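# Stow lit-lamp kits in drawers, then return signalled kit

## Task

Some or all of the kits on the tray have a lamp beside them glowing, and no two lit lamps share a colour. Move every kit with a lit lamp into its own drawer, using only drawers that held nothing at the outset, then close all drawers completely; kits whose lamps are dark stay on the tray. Afterwards the signal tower turns on in one of the lamp colours: take the kit whose lamp showed that colour back to the tray (no other kit), and again close every drawer completely. Nothing may count as finished if it only stays put because the robot is holding it. At the end, open the gripper and pull the arm away.

## Robot and tools

Robot: one six-joint arm with a parallel two-finger gripper. Joint order everywhere (rows, result lists): waist, shoulder, elbow, forearm roll, wrist pitch, wrist roll. Stated joint ranges in radians: waist -3.491..3.491, shoulder -3.140..3.140, elbow -1.187..4.328, forearm roll -3.316..3.316, wrist pitch -3.140..3.140, wrist roll -3.927..3.927; the true end may differ by 0.010.

Frame: the scene frame has its origin on the table top under the arm base, +z up, +y to the left when facing along +x. The base may sit slightly tilted. end_effector_position is in metres and marks the spot between the closed finger pads; end_effector_quat_wxyz is the hand orientation. Fingers extend along the gripper's +z, and close along its y. Closed fingertips stick out about 33 mm past that point (9 mm when fully open), and closing pushes the tips roughly 24 mm further out, so keep clearance above surfaces. The printed hand position gets less accurate far from the base.

Row format (shared by both motion tools): a single list of 9 numbers, each within -1..1. The first six are joint offsets, not absolute angles, scaled so 1.0 equals 1.983 rad for waist and shoulder, 2.38 rad for elbow, and 2.975 rad for forearm roll, wrist pitch and wrist roll. The last three are absolute gripper settings: gripper/position (+1 fully open at 140 mm, pads touch near -0.8, -1 closes until blocked), gripper/force_limit (-1 about 14 N, 0 about 60 N, +1 about 107 N on parts up to 40 mm wide), gripper/speed (-1 about 30 mm/s, 0 about 140, +1 about 250).

execute_actions(actions): a list of actions; each action is a list of up to 15 rows, one row per 1/30 s step. A table shorter than 15 rows repeats its final row to fill the 15 steps. Every row's joint offsets count from the angles at the start of that action, not from the prior row; for a call's first action, that means the angles last reported. Asking a joint more than 0.010 rad beyond its range end gets the action refused; if the first action fails this or any action is malformed, nothing runs. An empty list simply returns the current state and images.

move(target, speed, blocking): target is one 9-number row whose offsets are taken from the Joint positions in the latest result that printed them. All joints travel proportionally so they finish together, giving a curved hand path lasting 0.5 to 10 s. speed is the top rate in rad/s of the joint with the longest travel, 0.01..2, default 0.5. blocking=false returns after 0.5 s while motion continues; until a result shows the move ended, further moves and execute_actions are rejected, so use wait or stop. Moves do not avoid obstacles; faster contact and targets set past the contact point press harder, and this arm is stiff enough that even a slight overshoot into something solid can trigger a fault.

wait(seconds): 0..10, lets time pass holding the last command; returns early if a running move ends. stop(): brakes a running move (fingers keep going). zoom_image(camera, region): camera is cam_head_left, cam_head_right or cam_wrist; region is [x0, y0, x1, y1] in pixels of that 504x504 image, origin top-left, at most 504 by 504. finished_scene(scene): pass the number of the scene being ended; irreversible, and reports success.

Results: the state line with hand pose; Joint positions and Joint velocities (rad, rad/s); Joint targets (angles being driven toward now, can shift on their own); gripper position_measured in counts (3 open, 230 pads together, not linear); object_status: 0 moving, 1 blocked while opening, 2 blocked while closing (a grasp), 3 reached requested position or pads met. A move adds a "move:" line: outcome (done, off_target, moving, held, fault), limits=held or limits=none, and the joint furthest from target. Other lines: "joint sent to its limit", "joint command not followed" (clearance check altered targets), Flange force (outside force on the gripper including held weight, noisy; "no reading" when unavailable), MOTOR HOT and OVER-TEMPERATURE FAULT.

Motion limits: target speed caps 2.62 (waist, shoulder), 3.14 (elbow), 3.93 (wrist joints) rad/s, 0.5 s to ramp up. Targets are kept within 0.805, 0.966 or 1.21 rad of the measured angle, and scaled back if they would shift the hand over 70 mm, so large moves may need several actions.

Gripping: close with position -1 and confirm object_status 2. To squeeze harder while gripping, raise force_limit and nudge position to -0.98 (or back to -1).

Avoid: torque at the load limits (152 N m for waist, shoulder, elbow; 38 N m for the wrist joints, held weight included) or an outside force of 150 N, either of which halts the arm for 10 s; dropping, slipping or slamming parts; hard pushes; anything leaving the table. Parts may be tugged briefly while held, and loose items may be nudged. The simulation keeps running while you compose replies, holding the last command.

Each tool is called after ">>>" by a JSON object that holds its "fn" and its "kwargs".

## Session

>>> {"fn": "execute_actions", "kwargs": {"actions": []}}

Scene clock: 0.00 s.
end_effector_position=(+0.3271, +0.1973, +0.1359) position_measured=3 object_status=3 end_effector_quat_wxyz=(-0.002, +0.443, +0.896, -0.004)
Joint names: [waist, shoulder, elbow, forearm roll, wrist pitch, wrist roll]
Joint positions: [ 1.082  0.19  -0.737  0.264 -0.74   2.579]
Joint velocities: [-0.     0.001  0.     0.    -0.     0.   ]
Flange force (N, the push that the arm receives, along the gripper's own x y z axes): no reading
Joint targets: [1.082 0.190 -0.737 0.264 -0.740 2.579]
camera_calibration (this result's frames):
cam_wrist: T_world_to_cam=[[0.904745, 0.425953, -0.000302513, -0.381697], [0.389249, -0.826496, 0.406682, -0.00138711], [0.172977, -0.368062, -0.91357, 0.327435], [0, 0, 0, 1]] pos_world=[0.289239, 0.281954, 0.299583]

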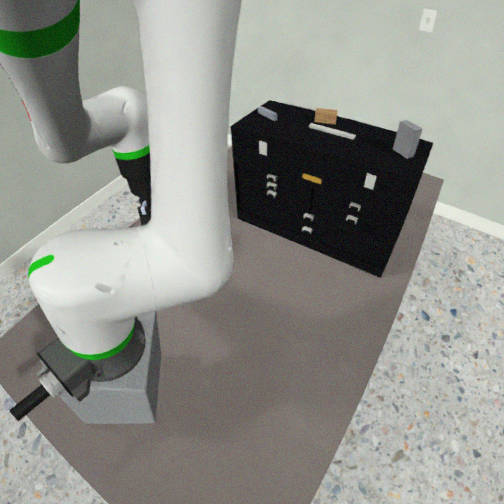

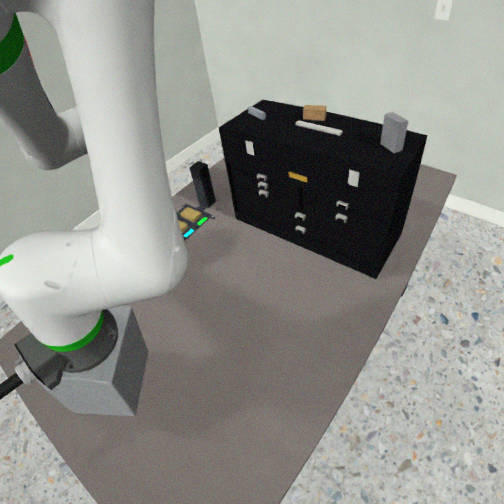

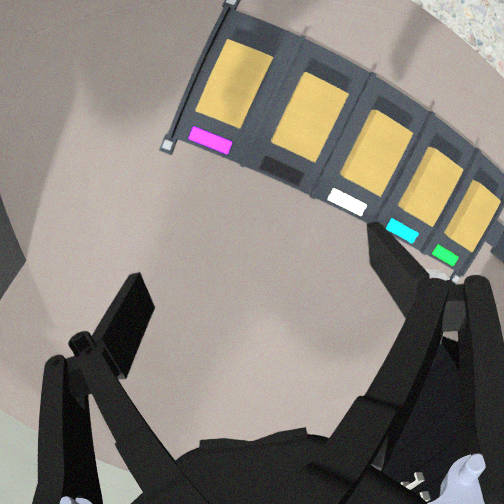

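>>> {"fn": "move", "kwargs": {"target": [-0.2,-0.2,-0.1,-0.0887,0.1,-0.8,-0.1,-0.4,0], "speed": 2}}

>>> {"fn": "move", "kwargs": {"target": [-0.1742,0.0805,0.0319,0,0.183,-0.5943,-0.1,-0.4,0], "speed": 2}}

Scene clock: 6.13 s.
end_effector_position=(+0.3546, +0.1045, +0.1583) position_measured=141 object_status=3 end_effector_quat_wxyz=(-0.199, +0.904, -0.379, +0.016)
Joint names: [waist, shoulder, elbow, forearm roll, wrist pitch, wrist roll]
Joint positions: [ 0.685 -0.207 -0.975  0.    -0.443  0.199]
Joint velocities: [ 0.    -0.001 -0.    -0.001  0.    -0.001]
Flange force (N, the push that the arm receives, along the gripper's own x y z axes): no reading
Joint targets: [0.685 -0.207 -0.975 0.000 -0.443 0.199]
move: done; limits=none; farthest joint: the waist, 0.000 radians from its target (0.397 radians at the start)
camera_calibration (this result's frames):
cam_wrist: T_world_to_cam=[[-0.814477, -0.477332, -0.329821, 0.389184], [-0.576377, 0.600544, 0.554199, 0.0720223], [-0.0664657, 0.641483, -0.764252, 0.264769], [0, 0, 0, 1]] pos_world=[0.376091, -0.0273277, 0.290797]

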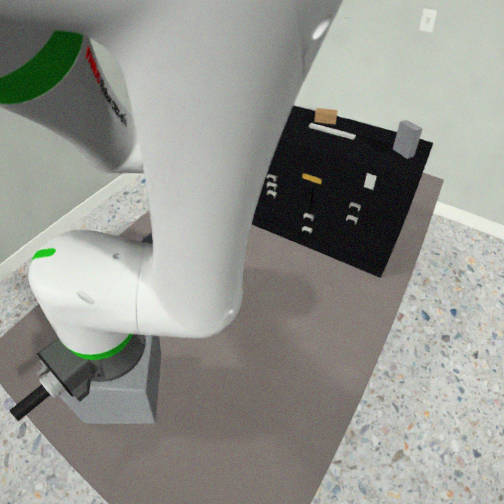

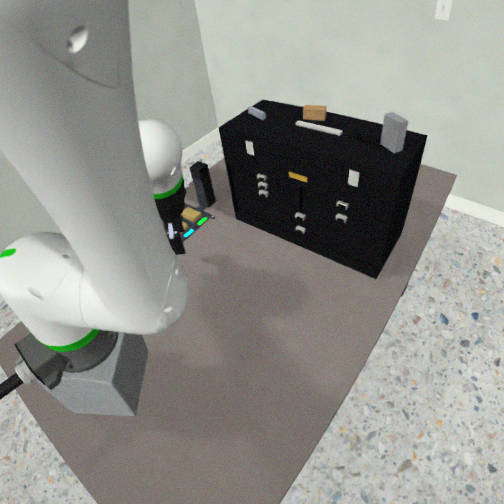

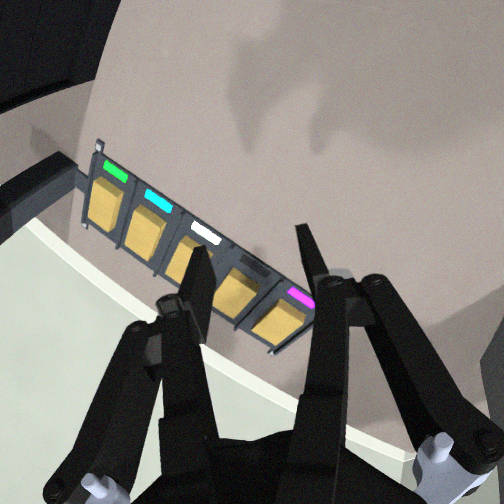

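Scene clock: 7.80 s.
end_effector_position=(+0.5399, +0.0136, +0.1977) position_measured=141 object_status=3 end_effector_quat_wxyz=(+0.350, -0.089, +0.923, +0.130)
Joint names: [waist, shoulder, elbow, forearm roll, wrist pitch, wrist roll]
Joint positions: [ 0.34  -0.047 -0.899  0.     0.101 -1.569]
Joint velocities: [-0.001  0.     0.     0.     0.    -0.   ]
Flange force (N, the push that the arm receives, along the gripper's own x y z axes): no reading
Joint targets: [0.340 -0.047 -0.899 0.000 0.101 -1.569]
move: done; limits=none; farthest joint: the waist, 0.000 radians from its target (0.346 radians at the start)
camera_calibration (this result's frames):
cam_wrist: T_world_to_cam=[[-0.0996908, 0.941755, 0.321184, -0.0241966], [0.456825, -0.243442, 0.855597, -0.39435], [0.883953, 0.23202, -0.405949, -0.212966], [0, 0, 0, 1]] pos_world=[0.365989, -0.0238016, 0.258723]

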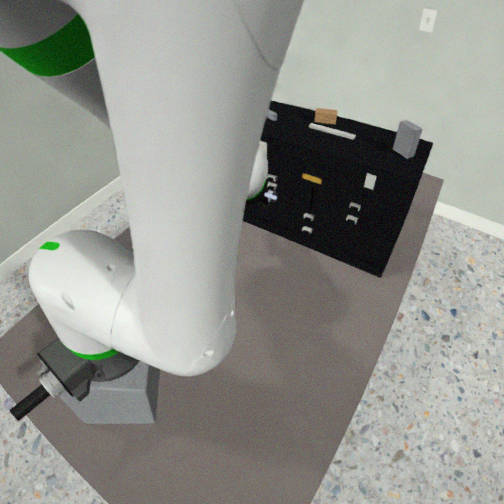

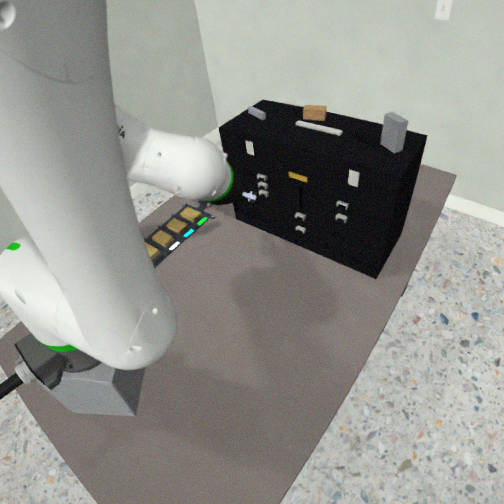

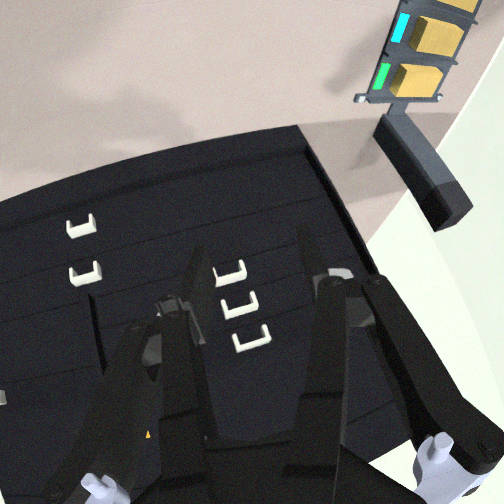

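>>> {"fn": "execute_actions", "kwargs": {"actions": []}}

Scene clock: 31.07 s.
end_effector_position=(+0.5399, +0.0136, +0.1977) position_measured=141 object_status=3 end_effector_quat_wxyz=(+0.350, -0.089, +0.923, +0.130)
Joint names: [waist, shoulder, elbow, forearm roll, wrist pitch, wrist roll]
Joint positions: [ 0.34  -0.047 -0.899  0.     0.101 -1.569]
Joint velocities: [-0.001 -0.     0.     0.     0.     0.001]
Flange force (N, the push that the arm receives, along the gripper's own x y z axes): no reading
Joint targets: [0.340 -0.047 -0.899 0.000 0.101 -1.569]
camera_calibration (this result's frames):
cam_wrist: T_world_to_cam=[[-0.0996805, 0.941757, 0.321181, -0.0241946], [0.456817, -0.243446, 0.8556, -0.394353], [0.883958, 0.232008, -0.405944, -0.212974], [0, 0, 0, 1]] pos_world=[0.365995, -0.0238065, 0.258724]

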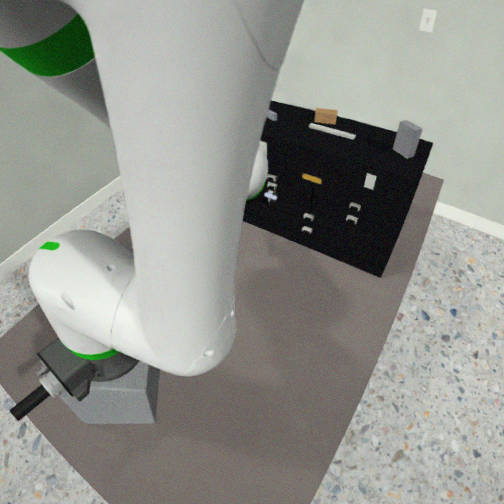

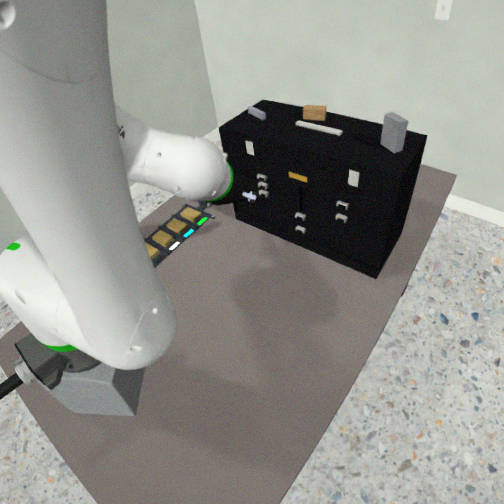

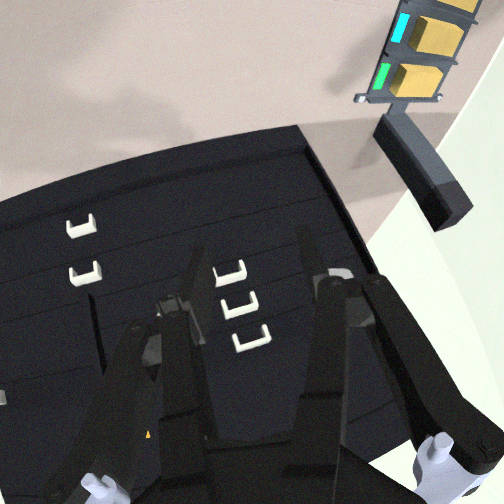

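>>> {"fn": "move", "kwargs": {"target": [-0.0131,0.0429,0.0424,0,-0.0054,0,-0.1,-0.4,-0.7], "speed": 0.1}}

Scene clock: 34.60 s.
end_effector_position=(+0.5790, +0.0088, +0.1971) position_measured=141 object_status=3 end_effector_quat_wxyz=(+0.350, -0.078, +0.925, +0.124)
Joint names: [waist, shoulder, elbow, forearm roll, wrist pitch, wrist roll]
Joint positions: [ 0.314  0.038 -0.798  0.     0.085 -1.569]
Joint velocities: [-0.     0.001  0.001 -0.    -0.     0.001]
Flange force (N, the push that the arm receives, along the gripper's own x y z axes): no reading
Joint targets: [0.314 0.038 -0.798 0.000 0.085 -1.569]
move: done; limits=none; farthest joint: the waist, 0.000 radians from its target (0.026 radians at the start)
camera_calibration (this result's frames):
cam_wrist: T_world_to_cam=[[-0.0743349, 0.94495, 0.318658, -0.0297667], [0.454138, -0.252408, 0.854429, -0.410984], [0.887825, 0.208229, -0.410375, -0.247853], [0, 0, 0, 1]] pos_world=[0.404481, -0.0239973, 0.25893]

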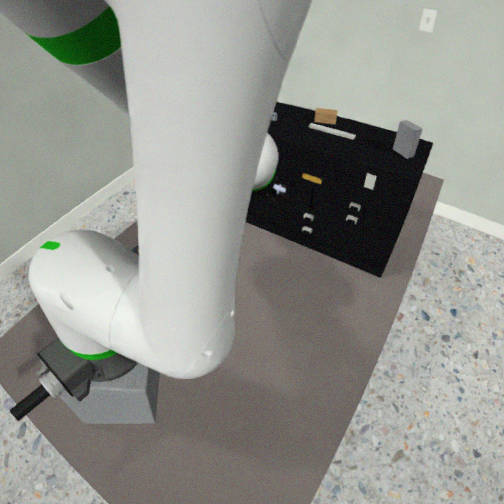

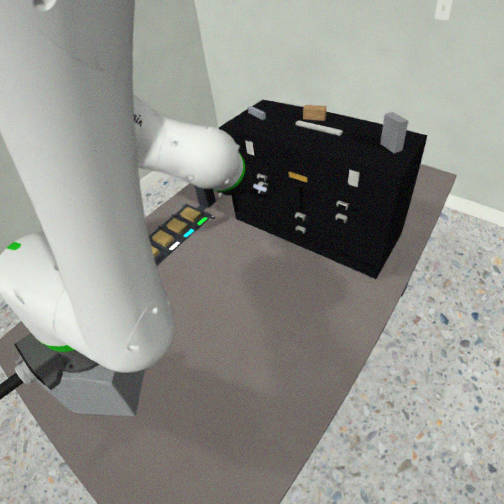

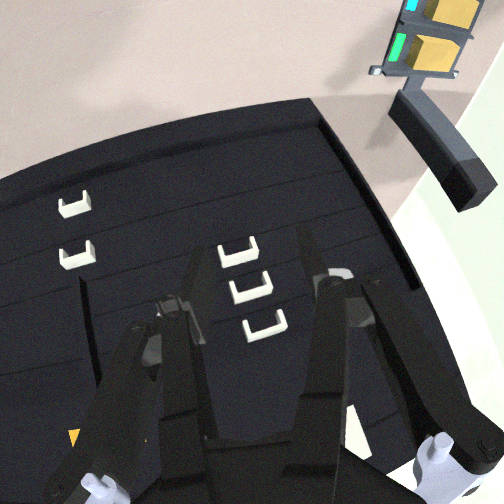

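>>> {"fn": "move", "kwargs": {"target": [-0.003,0.0141,0.0143,0,-0.0017,0,-0.1,-0.4,-0.7], "speed": 0.03}}

>>> {"fn": "move", "kwargs": {"target": [0,0,0,0,0,0,-1,-0.4,-0.7]}}

Scene clock: 38.27 s.
end_effector_position=(+0.5924, +0.0084, +0.1969) position_measured=141 object_status=3 end_effector_quat_wxyz=(+0.350, -0.075, +0.926, +0.123)
Joint names: [waist, shoulder, elbow, forearm roll, wrist pitch, wrist roll]
Joint positions: [ 0.308  0.066 -0.764  0.     0.08  -1.569]
Joint velocities: [ 0.001 -0.001 -0.    -0.    -0.     0.   ]
Flange force (N, the push that the arm receives, along the gripper's own x y z axes): no reading
Joint targets: [0.308 0.066 -0.764 0.000 0.080 -1.569]
move: done; limits=none; farthest joint: the waist, 0.000 radians from its target (0.006 radians at the start)
camera_calibration (this result's frames):
cam_wrist: T_world_to_cam=[[-0.0686646, 0.945526, 0.318222, -0.0316514], [0.452572, -0.254743, 0.854567, -0.416072], [0.88908, 0.202697, -0.410427, -0.260392], [0, 0, 0, 1]] pos_world=[0.417639, -0.0232836, 0.258762]

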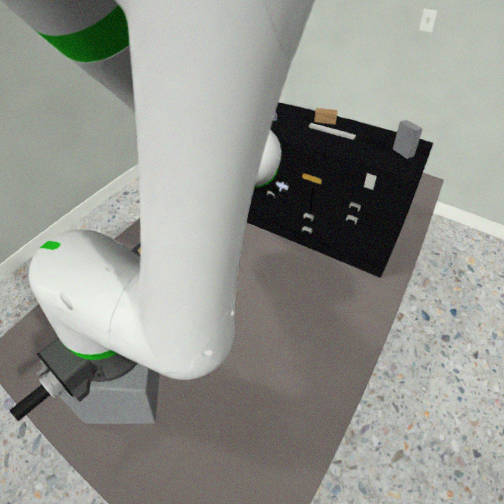

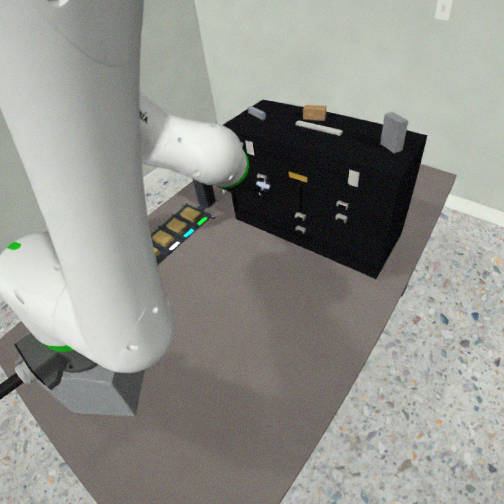

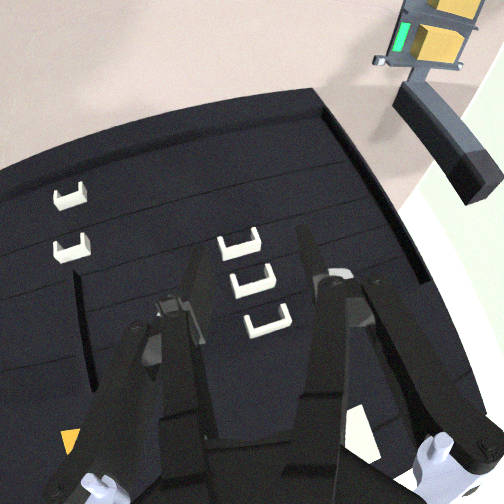

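Scene clock: 39.00 s.
end_effector_position=(+0.5923, +0.0080, +0.1967) position_measured=195 object_status=0 end_effector_quat_wxyz=(+0.350, -0.074, +0.926, +0.123)
Joint names: [waist, shoulder, elbow, forearm roll, wrist pitch, wrist roll]
Joint positions: [ 0.307  0.066 -0.764 -0.     0.08  -1.569]
Joint velocities: [ 0.004  0.001 -0.     0.     0.002 -0.   ]
Flange force (N, the push that the arm receives, along the gripper's own x y z axes): no reading
Joint targets: [0.308 0.066 -0.764 0.000 0.080 -1.569]
move: done; limits=none; farthest joint: the waist, 0.001 radians from its target (0.000 radians at the start)
camera_calibration (this result's frames):
cam_wrist: T_world_to_cam=[[-0.0676387, 0.945558, 0.318346, -0.0318447], [0.452679, -0.255259, 0.854356, -0.416028], [0.889105, 0.201896, -0.410769, -0.26024], [0, 0, 0, 1]] pos_world=[0.417554, -0.0235426, 0.258676]

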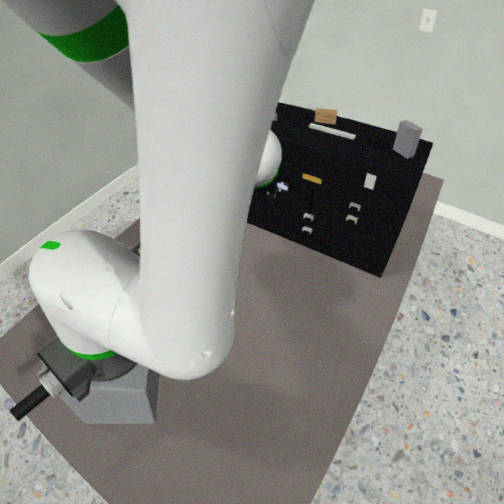

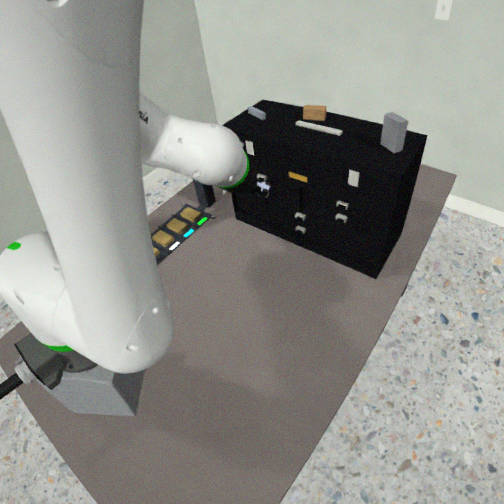

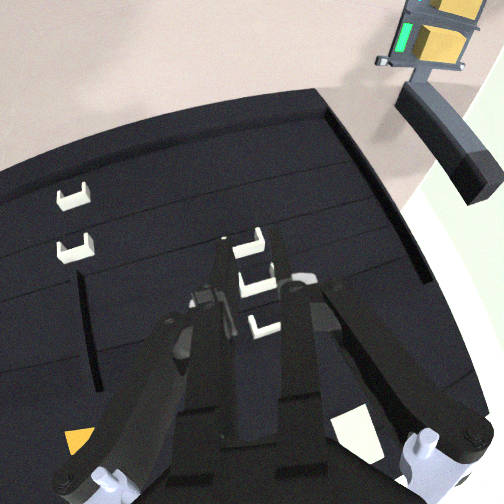

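Pull to mid.

>>> {"fn": "move", "kwargs": {"target": [0.0101,-0.057,-0.0567,0,0.0074,0,-1,-0.4,-0.7], "speed": 0.1}}

Scene clock: 42.23 s.
end_effector_position=(+0.5402, +0.0069, +0.1968) position_measured=195 object_status=2 end_effector_quat_wxyz=(+0.350, -0.083, +0.924, +0.127)
Joint names: [waist, shoulder, elbow, forearm roll, wrist pitch, wrist roll]
Joint positions: [ 0.327 -0.047 -0.899 -0.     0.102 -1.569]
Joint velocities: [ 0.001 -0.    -0.001 -0.    -0.    -0.002]
Flange force (N, the push that the arm receives, along the gripper's own x y z axes): no reading
Joint targets: [0.327 -0.047 -0.899 -0.000 0.102 -1.569]
move: done; limits=none; farthest joint: the waist, 0.000 radians from its target (0.019 radians at the start)
camera_calibration (this result's frames):
cam_wrist: T_world_to_cam=[[-0.0872256, 0.94329, 0.320305, -0.0241244], [0.454839, -0.248349, 0.855245, -0.394129], [0.886292, 0.220286, -0.407383, -0.212886], [0, 0, 0, 1]] pos_world=[0.36584, -0.0282292, 0.258078]

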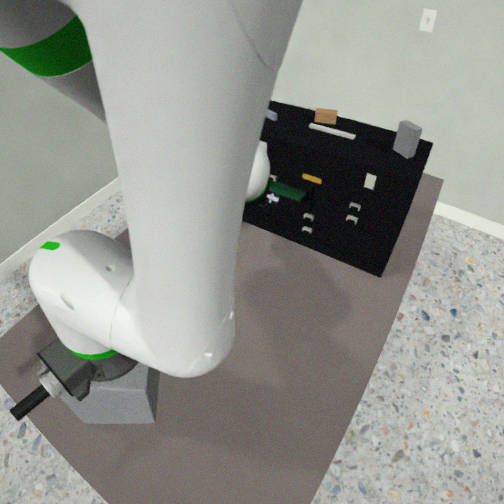

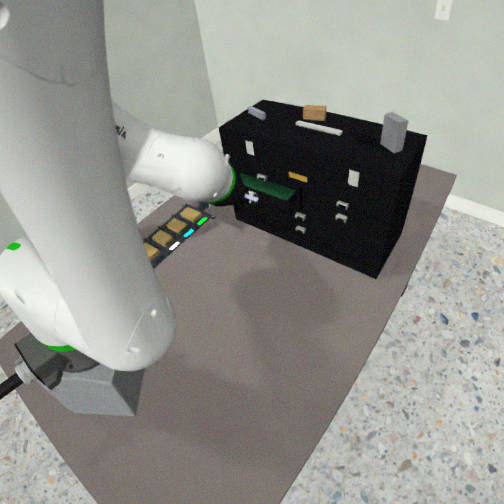

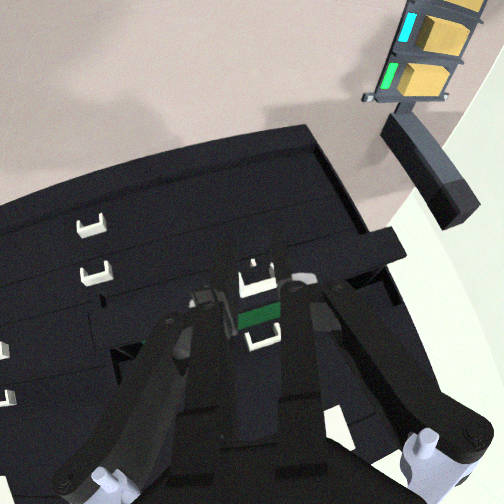

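>>> {"fn": "move", "kwargs": {"target": [0.0197,-0.1014,-0.079,0,-0.0044,0,-1,-0.4,-0.7], "speed": 0.15}}

>>> {"fn": "move", "kwargs": {"target": [0,0,0,0,0,0,-0.1,-0.4,0]}}

>>> {"fn": "move", "kwargs": {"target": [0,0,0,0,-0.1173,0,-0.1,-0.4,0]}}

Scene clock: 46.03 s.
end_effector_position=(+0.4652, +0.0063, +0.1970) position_measured=195 object_status=2 end_effector_quat_wxyz=(+0.351, -0.101, +0.921, +0.136)
Joint names: [waist, shoulder, elbow, forearm roll, wrist pitch, wrist roll]
Joint positions: [ 0.366 -0.248 -1.087  0.     0.089 -1.569]
Joint velocities: [-0.001  0.001 -0.001  0.    -0.    -0.001]
Flange force (N, the push that the arm receives, along the gripper's own x y z axes): no reading
Joint targets: [0.366 -0.248 -1.087 -0.000 0.089 -1.569]
move: done; limits=none; farthest joint: the waist, 0.000 radians from its target (0.039 radians at the start)
camera_calibration (this result's frames):
cam_wrist: T_world_to_cam=[[-0.125346, 0.937768, 0.323852, -0.0131019], [0.458811, -0.234631, 0.856995, -0.362664], [0.879648, 0.256007, -0.400848, -0.144647], [0, 0, 0, 1]] pos_world=[0.291991, -0.035775, 0.257063]

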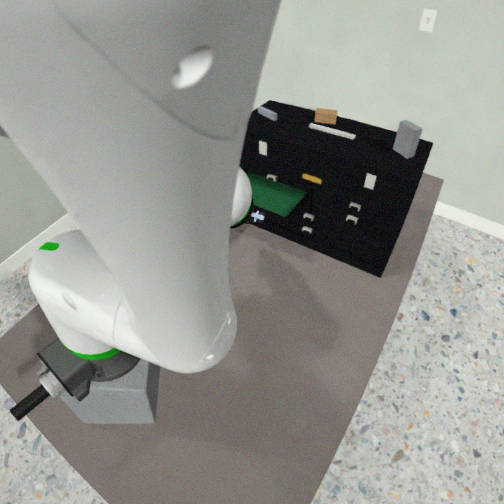

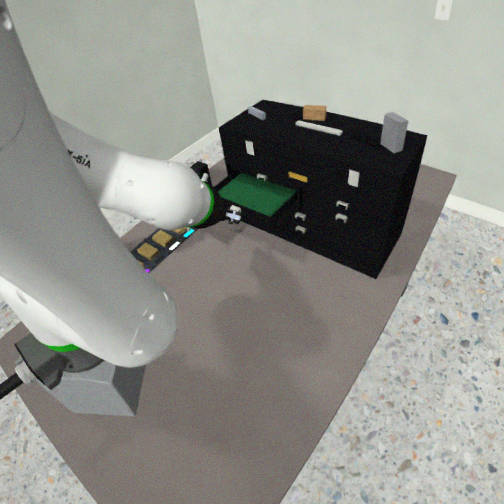

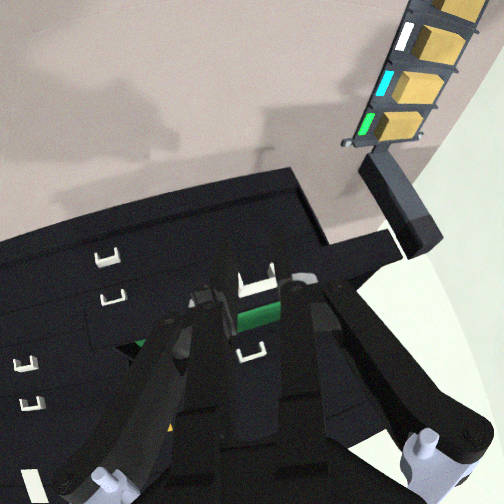

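Scene clock: 46.53 s.
end_effector_position=(+0.4654, +0.0064, +0.1973) position_measured=141 object_status=3 end_effector_quat_wxyz=(+0.351, -0.101, +0.921, +0.136)
Joint names: [waist, shoulder, elbow, forearm roll, wrist pitch, wrist roll]
Joint positions: [ 0.367 -0.249 -1.087  0.     0.089 -1.569]
Joint velocities: [-0.001  0.    -0.001 -0.     0.    -0.001]
Flange force (N, the push that the arm receives, along the gripper's own x y z axes): no reading
Joint targets: [0.366 -0.248 -1.087 0.000 0.089 -1.569]
move: done; limits=none; farthest joint: the waist, 0.001 radians from its target (0.000 radians at the start)
camera_calibration (this result's frames):
cam_wrist: T_world_to_cam=[[-0.12552, 0.93772, 0.323922, -0.0131426], [0.458385, -0.234746, 0.857192, -0.362796], [0.879846, 0.256076, -0.400371, -0.144935], [0, 0, 0, 1]] pos_world=[0.29217, -0.0357267, 0.257215]

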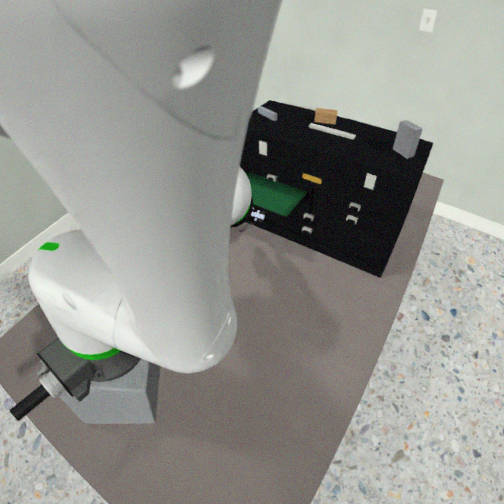

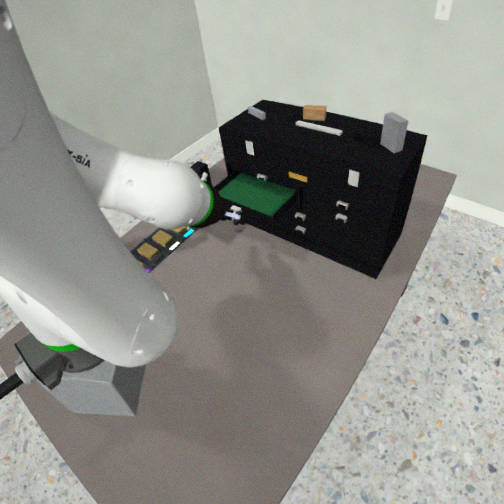

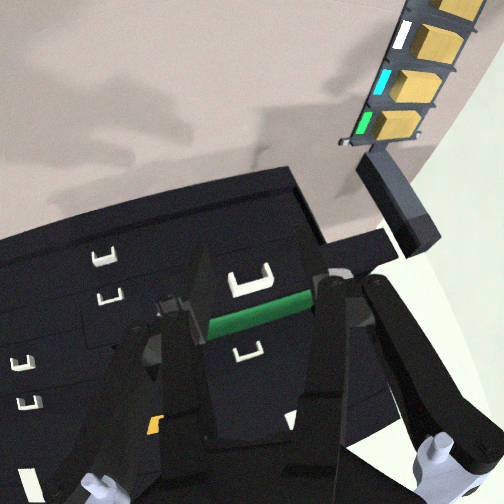

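Scene clock: 47.67 s.
end_effector_position=(+0.3627, -0.0112, +0.1305) position_measured=141 object_status=3 end_effector_quat_wxyz=(+0.186, -0.123, +0.968, +0.117)
Joint names: [waist, shoulder, elbow, forearm roll, wrist pitch, wrist roll]
Joint positions: [ 0.367 -0.249 -1.087  0.    -0.26  -1.569]
Joint velocities: [ 0.001 -0.001  0.     0.001 -0.    -0.002]
Flange force (N, the push that the arm receives, along the gripper's own x y z axes): no reading
Joint targets: [0.367 -0.249 -1.087 0.000 -0.260 -1.569]
move: done; limits=none; farthest joint: the waist, 0.000 radians from its target (0.000 radians at the start)
camera_calibration (this result's frames):
cam_wrist: T_world_to_cam=[[-0.0880566, 0.959942, 0.266004, 0.00632246], [0.724947, -0.121383, 0.678025, -0.334607], [0.683153, 0.252543, -0.685218, 0.0317114], [0, 0, 0, 1]] pos_world=[0.221465, -0.0546934, 0.24692]

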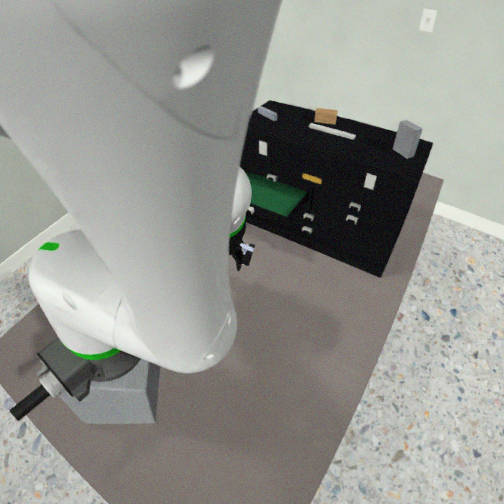

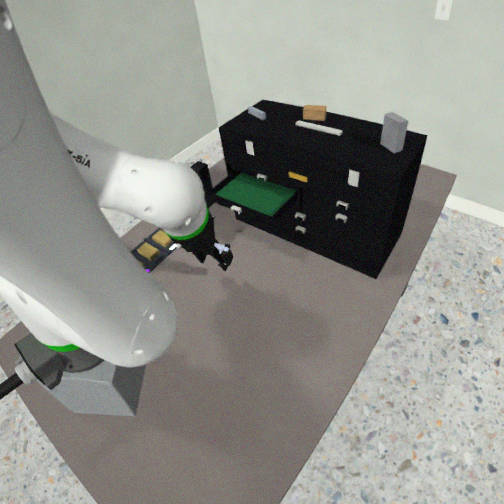

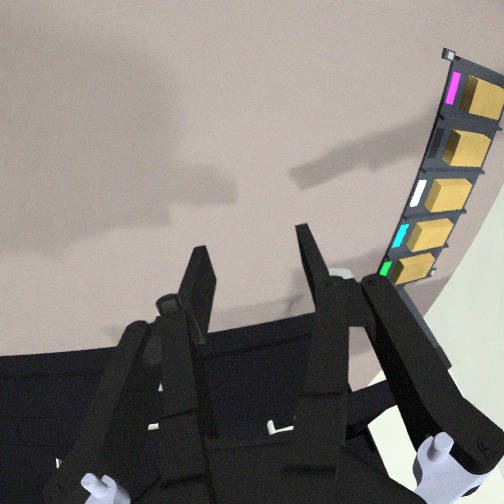

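>>> {"fn": "move", "kwargs": {"target": [0.4841,0.3137,0.1714,0.1029,-0.1301,-0.5133,0.3,-0.2,0], "speed": 0.8}}

Scene clock: 52.80 s.
end_effector_position=(+0.2763, +0.3031, +0.1073) position_measured=91 object_status=3 end_effector_quat_wxyz=(+0.013, +0.008, +1.000, -0.000)
Joint names: [waist, shoulder, elbow, forearm roll, wrist pitch, wrist roll]
Joint positions: [ 1.327  0.374 -0.679  0.306 -0.647 -3.096]
Joint velocities: [ 0.     0.     0.001  0.    -0.    -0.001]
Flange force (N, the push that the arm receives, along the gripper's own x y z axes): [5.4 -4.5 1.1]
Joint targets: [1.327 0.374 -0.679 0.306 -0.647 -3.096]
move: done; limits=none; farthest joint: the waist, 0.001 radians from its target (0.961 radians at the start)
camera_calibration (this result's frames):
cam_wrist: T_world_to_cam=[[0.225885, 0.974065, 0.0131974, -0.360776], [0.879134, -0.209669, 0.427974, -0.207112], [0.419641, -0.0850705, -0.903695, 0.194032], [0, 0, 0, 1]] pos_world=[0.18215, 0.3245, 0.268745]

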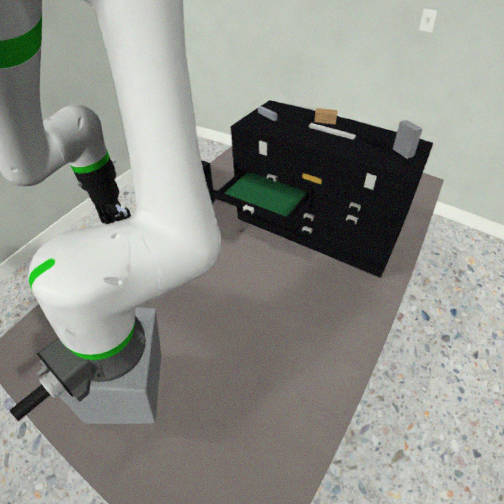

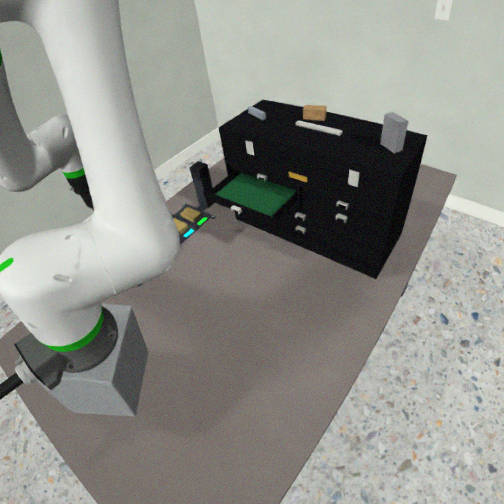

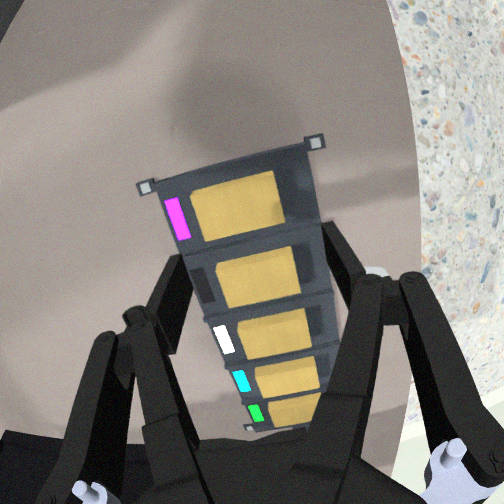

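>>> {"fn": "move", "kwargs": {"target": [0.001,0.0565,-0.0218,0.0188,0.0528,-0.0229,0.3,-0.2,0], "speed": 0.2}}

Scene clock: 59.77 s.
end_effector_position=(+0.2579, +0.3012, +0.0550) position_measured=91 object_status=3 end_effector_quat_wxyz=(+0.005, +0.003, +1.000, +0.001)
Joint names: [waist, shoulder, elbow, forearm roll, wrist pitch, wrist roll]
Joint positions: [ 1.329  0.486 -0.731  0.362 -0.49  -3.164]
Joint velocities: [-0.001  0.001  0.     0.     0.    -0.002]
Flange force (N, the push that the arm receives, along the gripper's own x y z axes): [6.2 -3.3 0.7]
Joint targets: [1.329 0.486 -0.731 0.362 -0.490 -3.164]
move: done; limits=none; farthest joint: the waist, 0.000 radians from its target (0.002 radians at the start)
camera_calibration (this result's frames):
cam_wrist: T_world_to_cam=[[0.216561, 0.97619, 0.0124157, -0.352257], [0.887415, -0.202136, 0.414289, -0.172674], [0.406934, -0.0787008, -0.910061, 0.155987], [0, 0, 0, 1]] pos_world=[0.166042, 0.321243, 0.217868]

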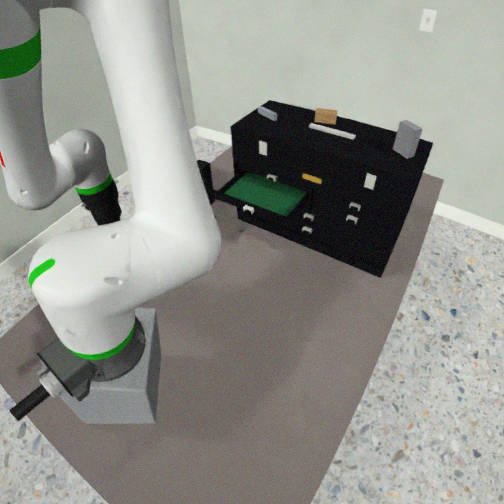

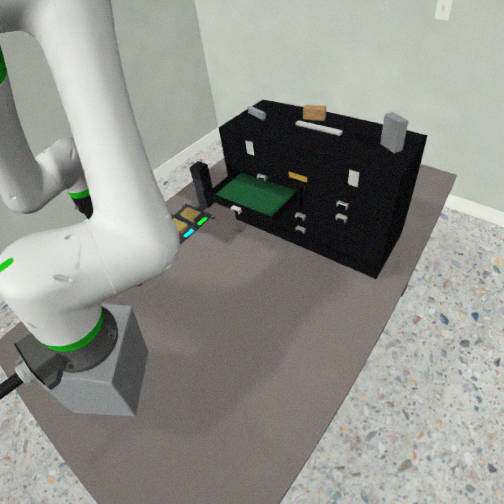

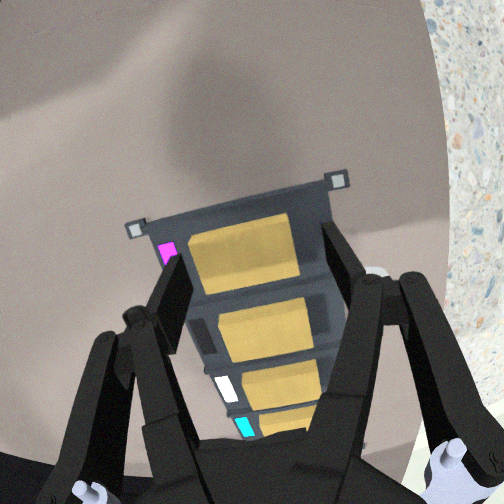

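>>> {"fn": "move", "kwargs": {"target": [-0.0151,0.0161,-0.003,0.0047,0.0128,0.004,0.3,-0.2,0], "speed": 0.06}}

Scene clock: 63.40 s.
end_effector_position=(+0.2608, +0.2937, +0.0399) position_measured=91 object_status=3 end_effector_quat_wxyz=(-0.000, +0.002, +1.000, -0.000)
Joint names: [waist, shoulder, elbow, forearm roll, wrist pitch, wrist roll]
Joint positions: [ 1.299  0.518 -0.738  0.376 -0.452 -3.152]
Joint velocities: [-0.001 -0.    -0.    -0.     0.     0.001]
Flange force (N, the push that the arm receives, along the gripper's own x y z axes): [6.3 -2.9 0.2]
Joint targets: [1.299 0.518 -0.738 0.376 -0.452 -3.152]
move: done; limits=none; farthest joint: the waist, 0.000 radians from its target (0.029 radians at the start)
camera_calibration (this result's frames):
cam_wrist: T_world_to_cam=[[0.215323, 0.976509, 0.00810757, -0.344942], [0.892133, -0.200081, 0.405051, -0.17192], [0.397158, -0.079984, -0.914258, 0.143592], [0, 0, 0, 1]] pos_world=[0.170621, 0.313926, 0.203713]

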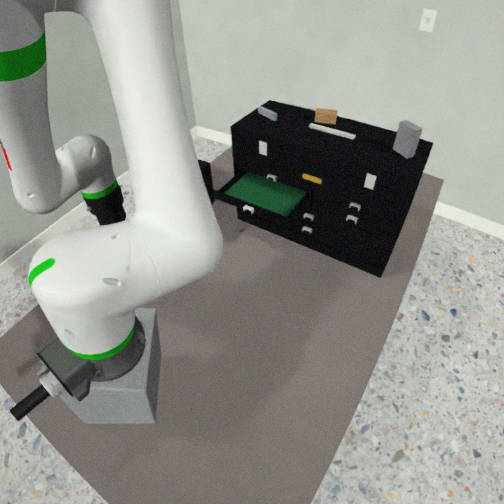

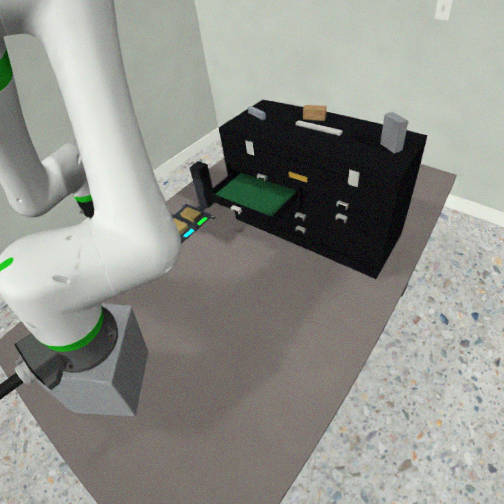

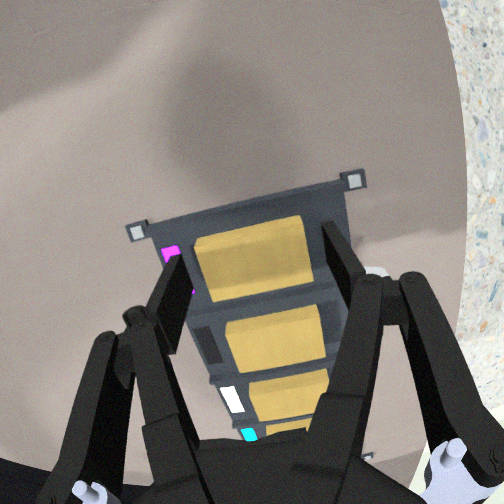

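>>> {"fn": "move", "kwargs": {"target": [0,0,0,0,0,0,-1,-0.2,-0.5]}}

>>> {"fn": "move", "kwargs": {"target": [0.02,-0.0807,0.0147,-0.0235,-0.0639,0.0134,-1,-0.2,-0.5], "speed": 0.25}}

>>> {"fn": "move", "kwargs": {"target": [-0.12,-0.1029,0.2122,-0.0343,-0.1835,0.13,-1,-0.2,-0.5]}}

Scene clock: 67.17 s.
end_effector_position=(+0.2608, +0.2937, +0.0399) position_measured=131 object_status=2 end_effector_quat_wxyz=(-0.000, +0.002, +1.000, -0.000)
Joint names: [waist, shoulder, elbow, forearm roll, wrist pitch, wrist roll]
Joint positions: [ 1.299  0.518 -0.738  0.376 -0.452 -3.152]
Joint velocities: [ 0.001 -0.    -0.     0.    -0.     0.   ]
Flange force (N, the push that the arm receives, along the gripper's own x y z axes): [16.2 -12.8 -51.6]
Joint targets: [1.299 0.518 -0.738 0.376 -0.452 -3.152]
move: done; limits=none; farthest joint: the waist, 0.000 radians from its target (0.000 radians at the start)
camera_calibration (this result's frames):
cam_wrist: T_world_to_cam=[[0.215271, 0.976521, 0.00807634, -0.34492], [0.892138, -0.20002, 0.40507, -0.171946], [0.397175, -0.0799948, -0.91425, 0.143576], [0, 0, 0, 1]] pos_world=[0.170626, 0.313914, 0.203701]

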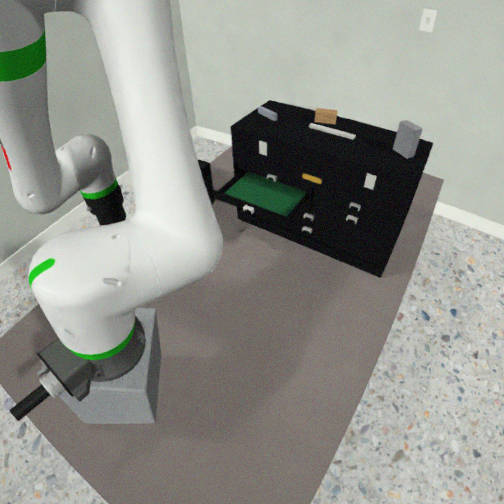

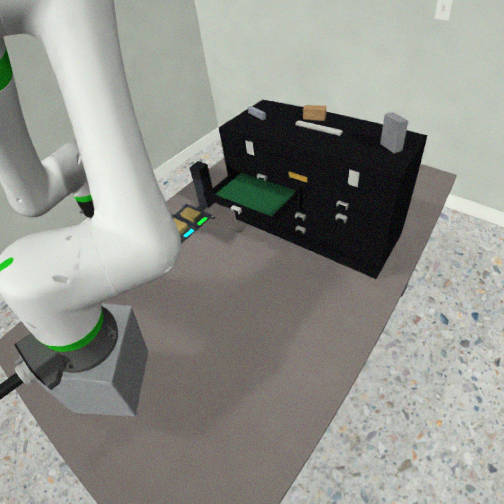

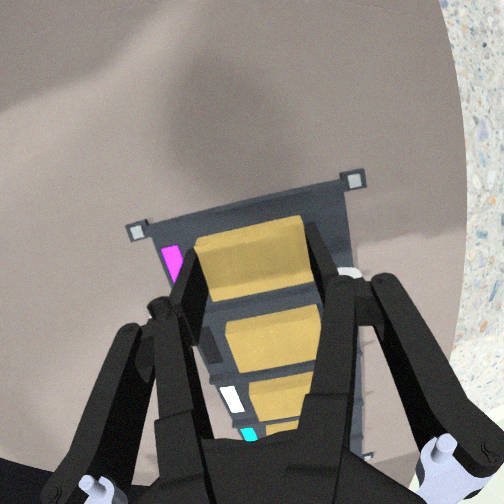

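Scene clock: 68.30 s.
end_effector_position=(+0.2696, +0.2970, +0.1076) position_measured=132 object_status=2 end_effector_quat_wxyz=(+0.013, +0.010, +1.000, -0.001)
Joint names: [waist, shoulder, elbow, forearm roll, wrist pitch, wrist roll]
Joint positions: [ 1.338  0.358 -0.703  0.306 -0.642 -3.112]
Joint velocities: [ 0.     0.     0.     0.    -0.001  0.001]
Flange force (N, the push that the arm receives, along the gripper's own x y z axes): [5.3 -4.1 -0.3]
Joint targets: [1.338 0.358 -0.703 0.306 -0.642 -3.112]
move: done; limits=none; farthest joint: the waist, 0.000 radians from its target (0.040 radians at the start)
camera_calibration (this result's frames):
cam_wrist: T_world_to_cam=[[0.229245, 0.973289, 0.0124298, -0.353908], [0.878491, -0.212382, 0.427957, -0.201632], [0.419166, -0.0871876, -0.903714, 0.197322], [0, 0, 0, 1]] pos_world=[0.175553, 0.318836, 0.269011]

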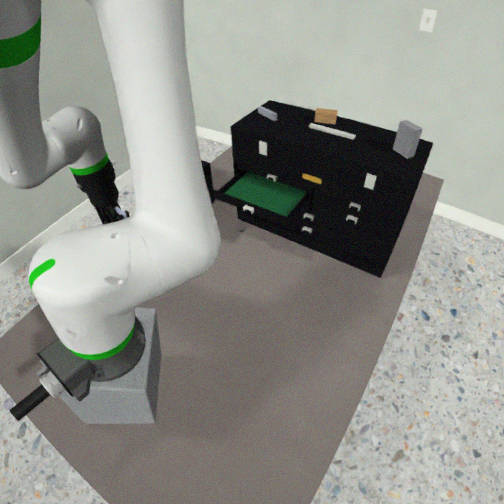

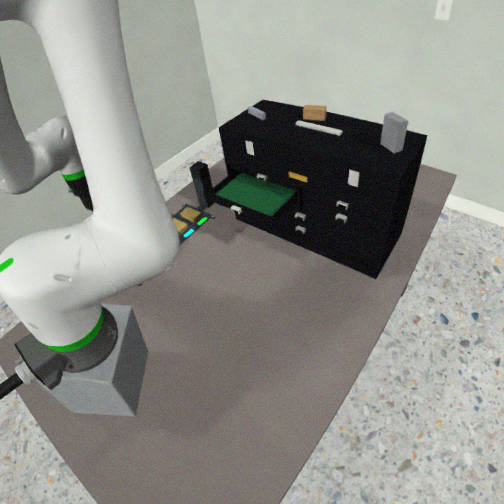

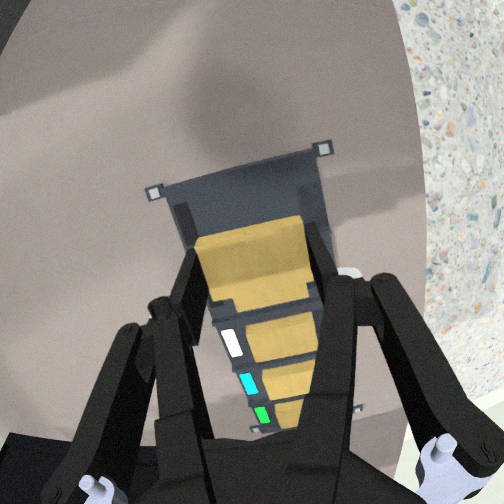

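Scene clock: 69.83 s.
end_effector_position=(+0.4326, +0.3001, +0.3463) position_measured=132 object_status=2 end_effector_quat_wxyz=(+0.032, +0.032, +0.998, +0.046)
Joint names: [waist, shoulder, elbow, forearm roll, wrist pitch, wrist roll]
Joint positions: [ 1.1    0.154 -0.198  0.204 -1.188 -2.725]
Joint velocities: [-0.001 -0.002  0.001  0.    -0.001 -0.002]
Flange force (N, the push that the arm receives, along the gripper's own x y z axes): [8.5 -3.7 2.9]
Joint targets: [1.100 0.153 -0.198 0.204 -1.188 -2.725]
move: done; limits=none; farthest joint: the waist, 0.000 radians from its target (0.238 radians at the start)
camera_calibration (this result's frames):
cam_wrist: T_world_to_cam=[[0.268249, 0.956747, 0.112599, -0.443863], [0.850784, -0.290109, 0.438181, -0.414615], [0.451894, -0.0217444, -0.891806, 0.307047], [0, 0, 0, 1]] pos_world=[0.333061, 0.311058, 0.505481]

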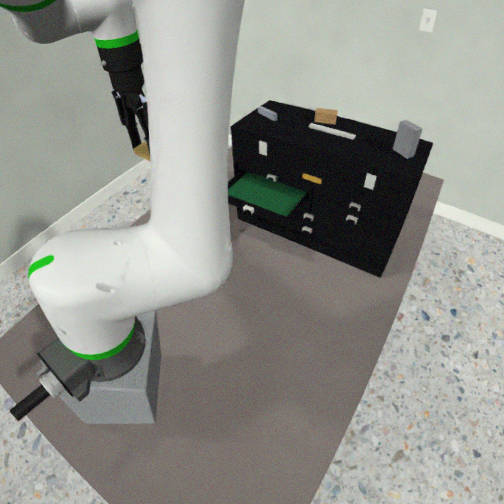

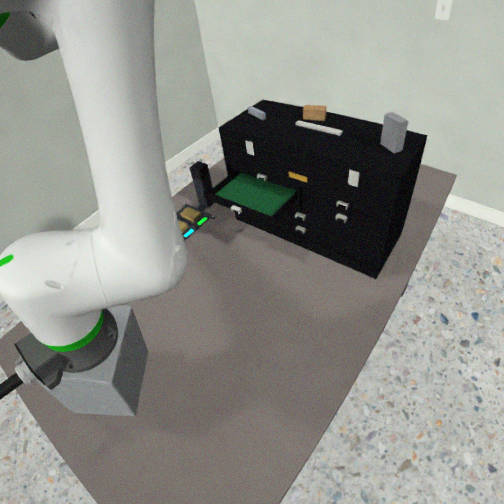

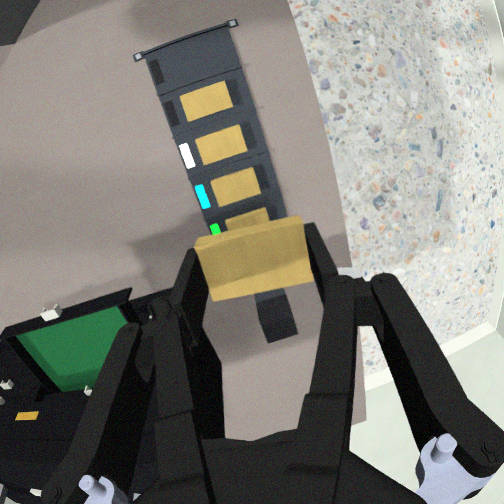

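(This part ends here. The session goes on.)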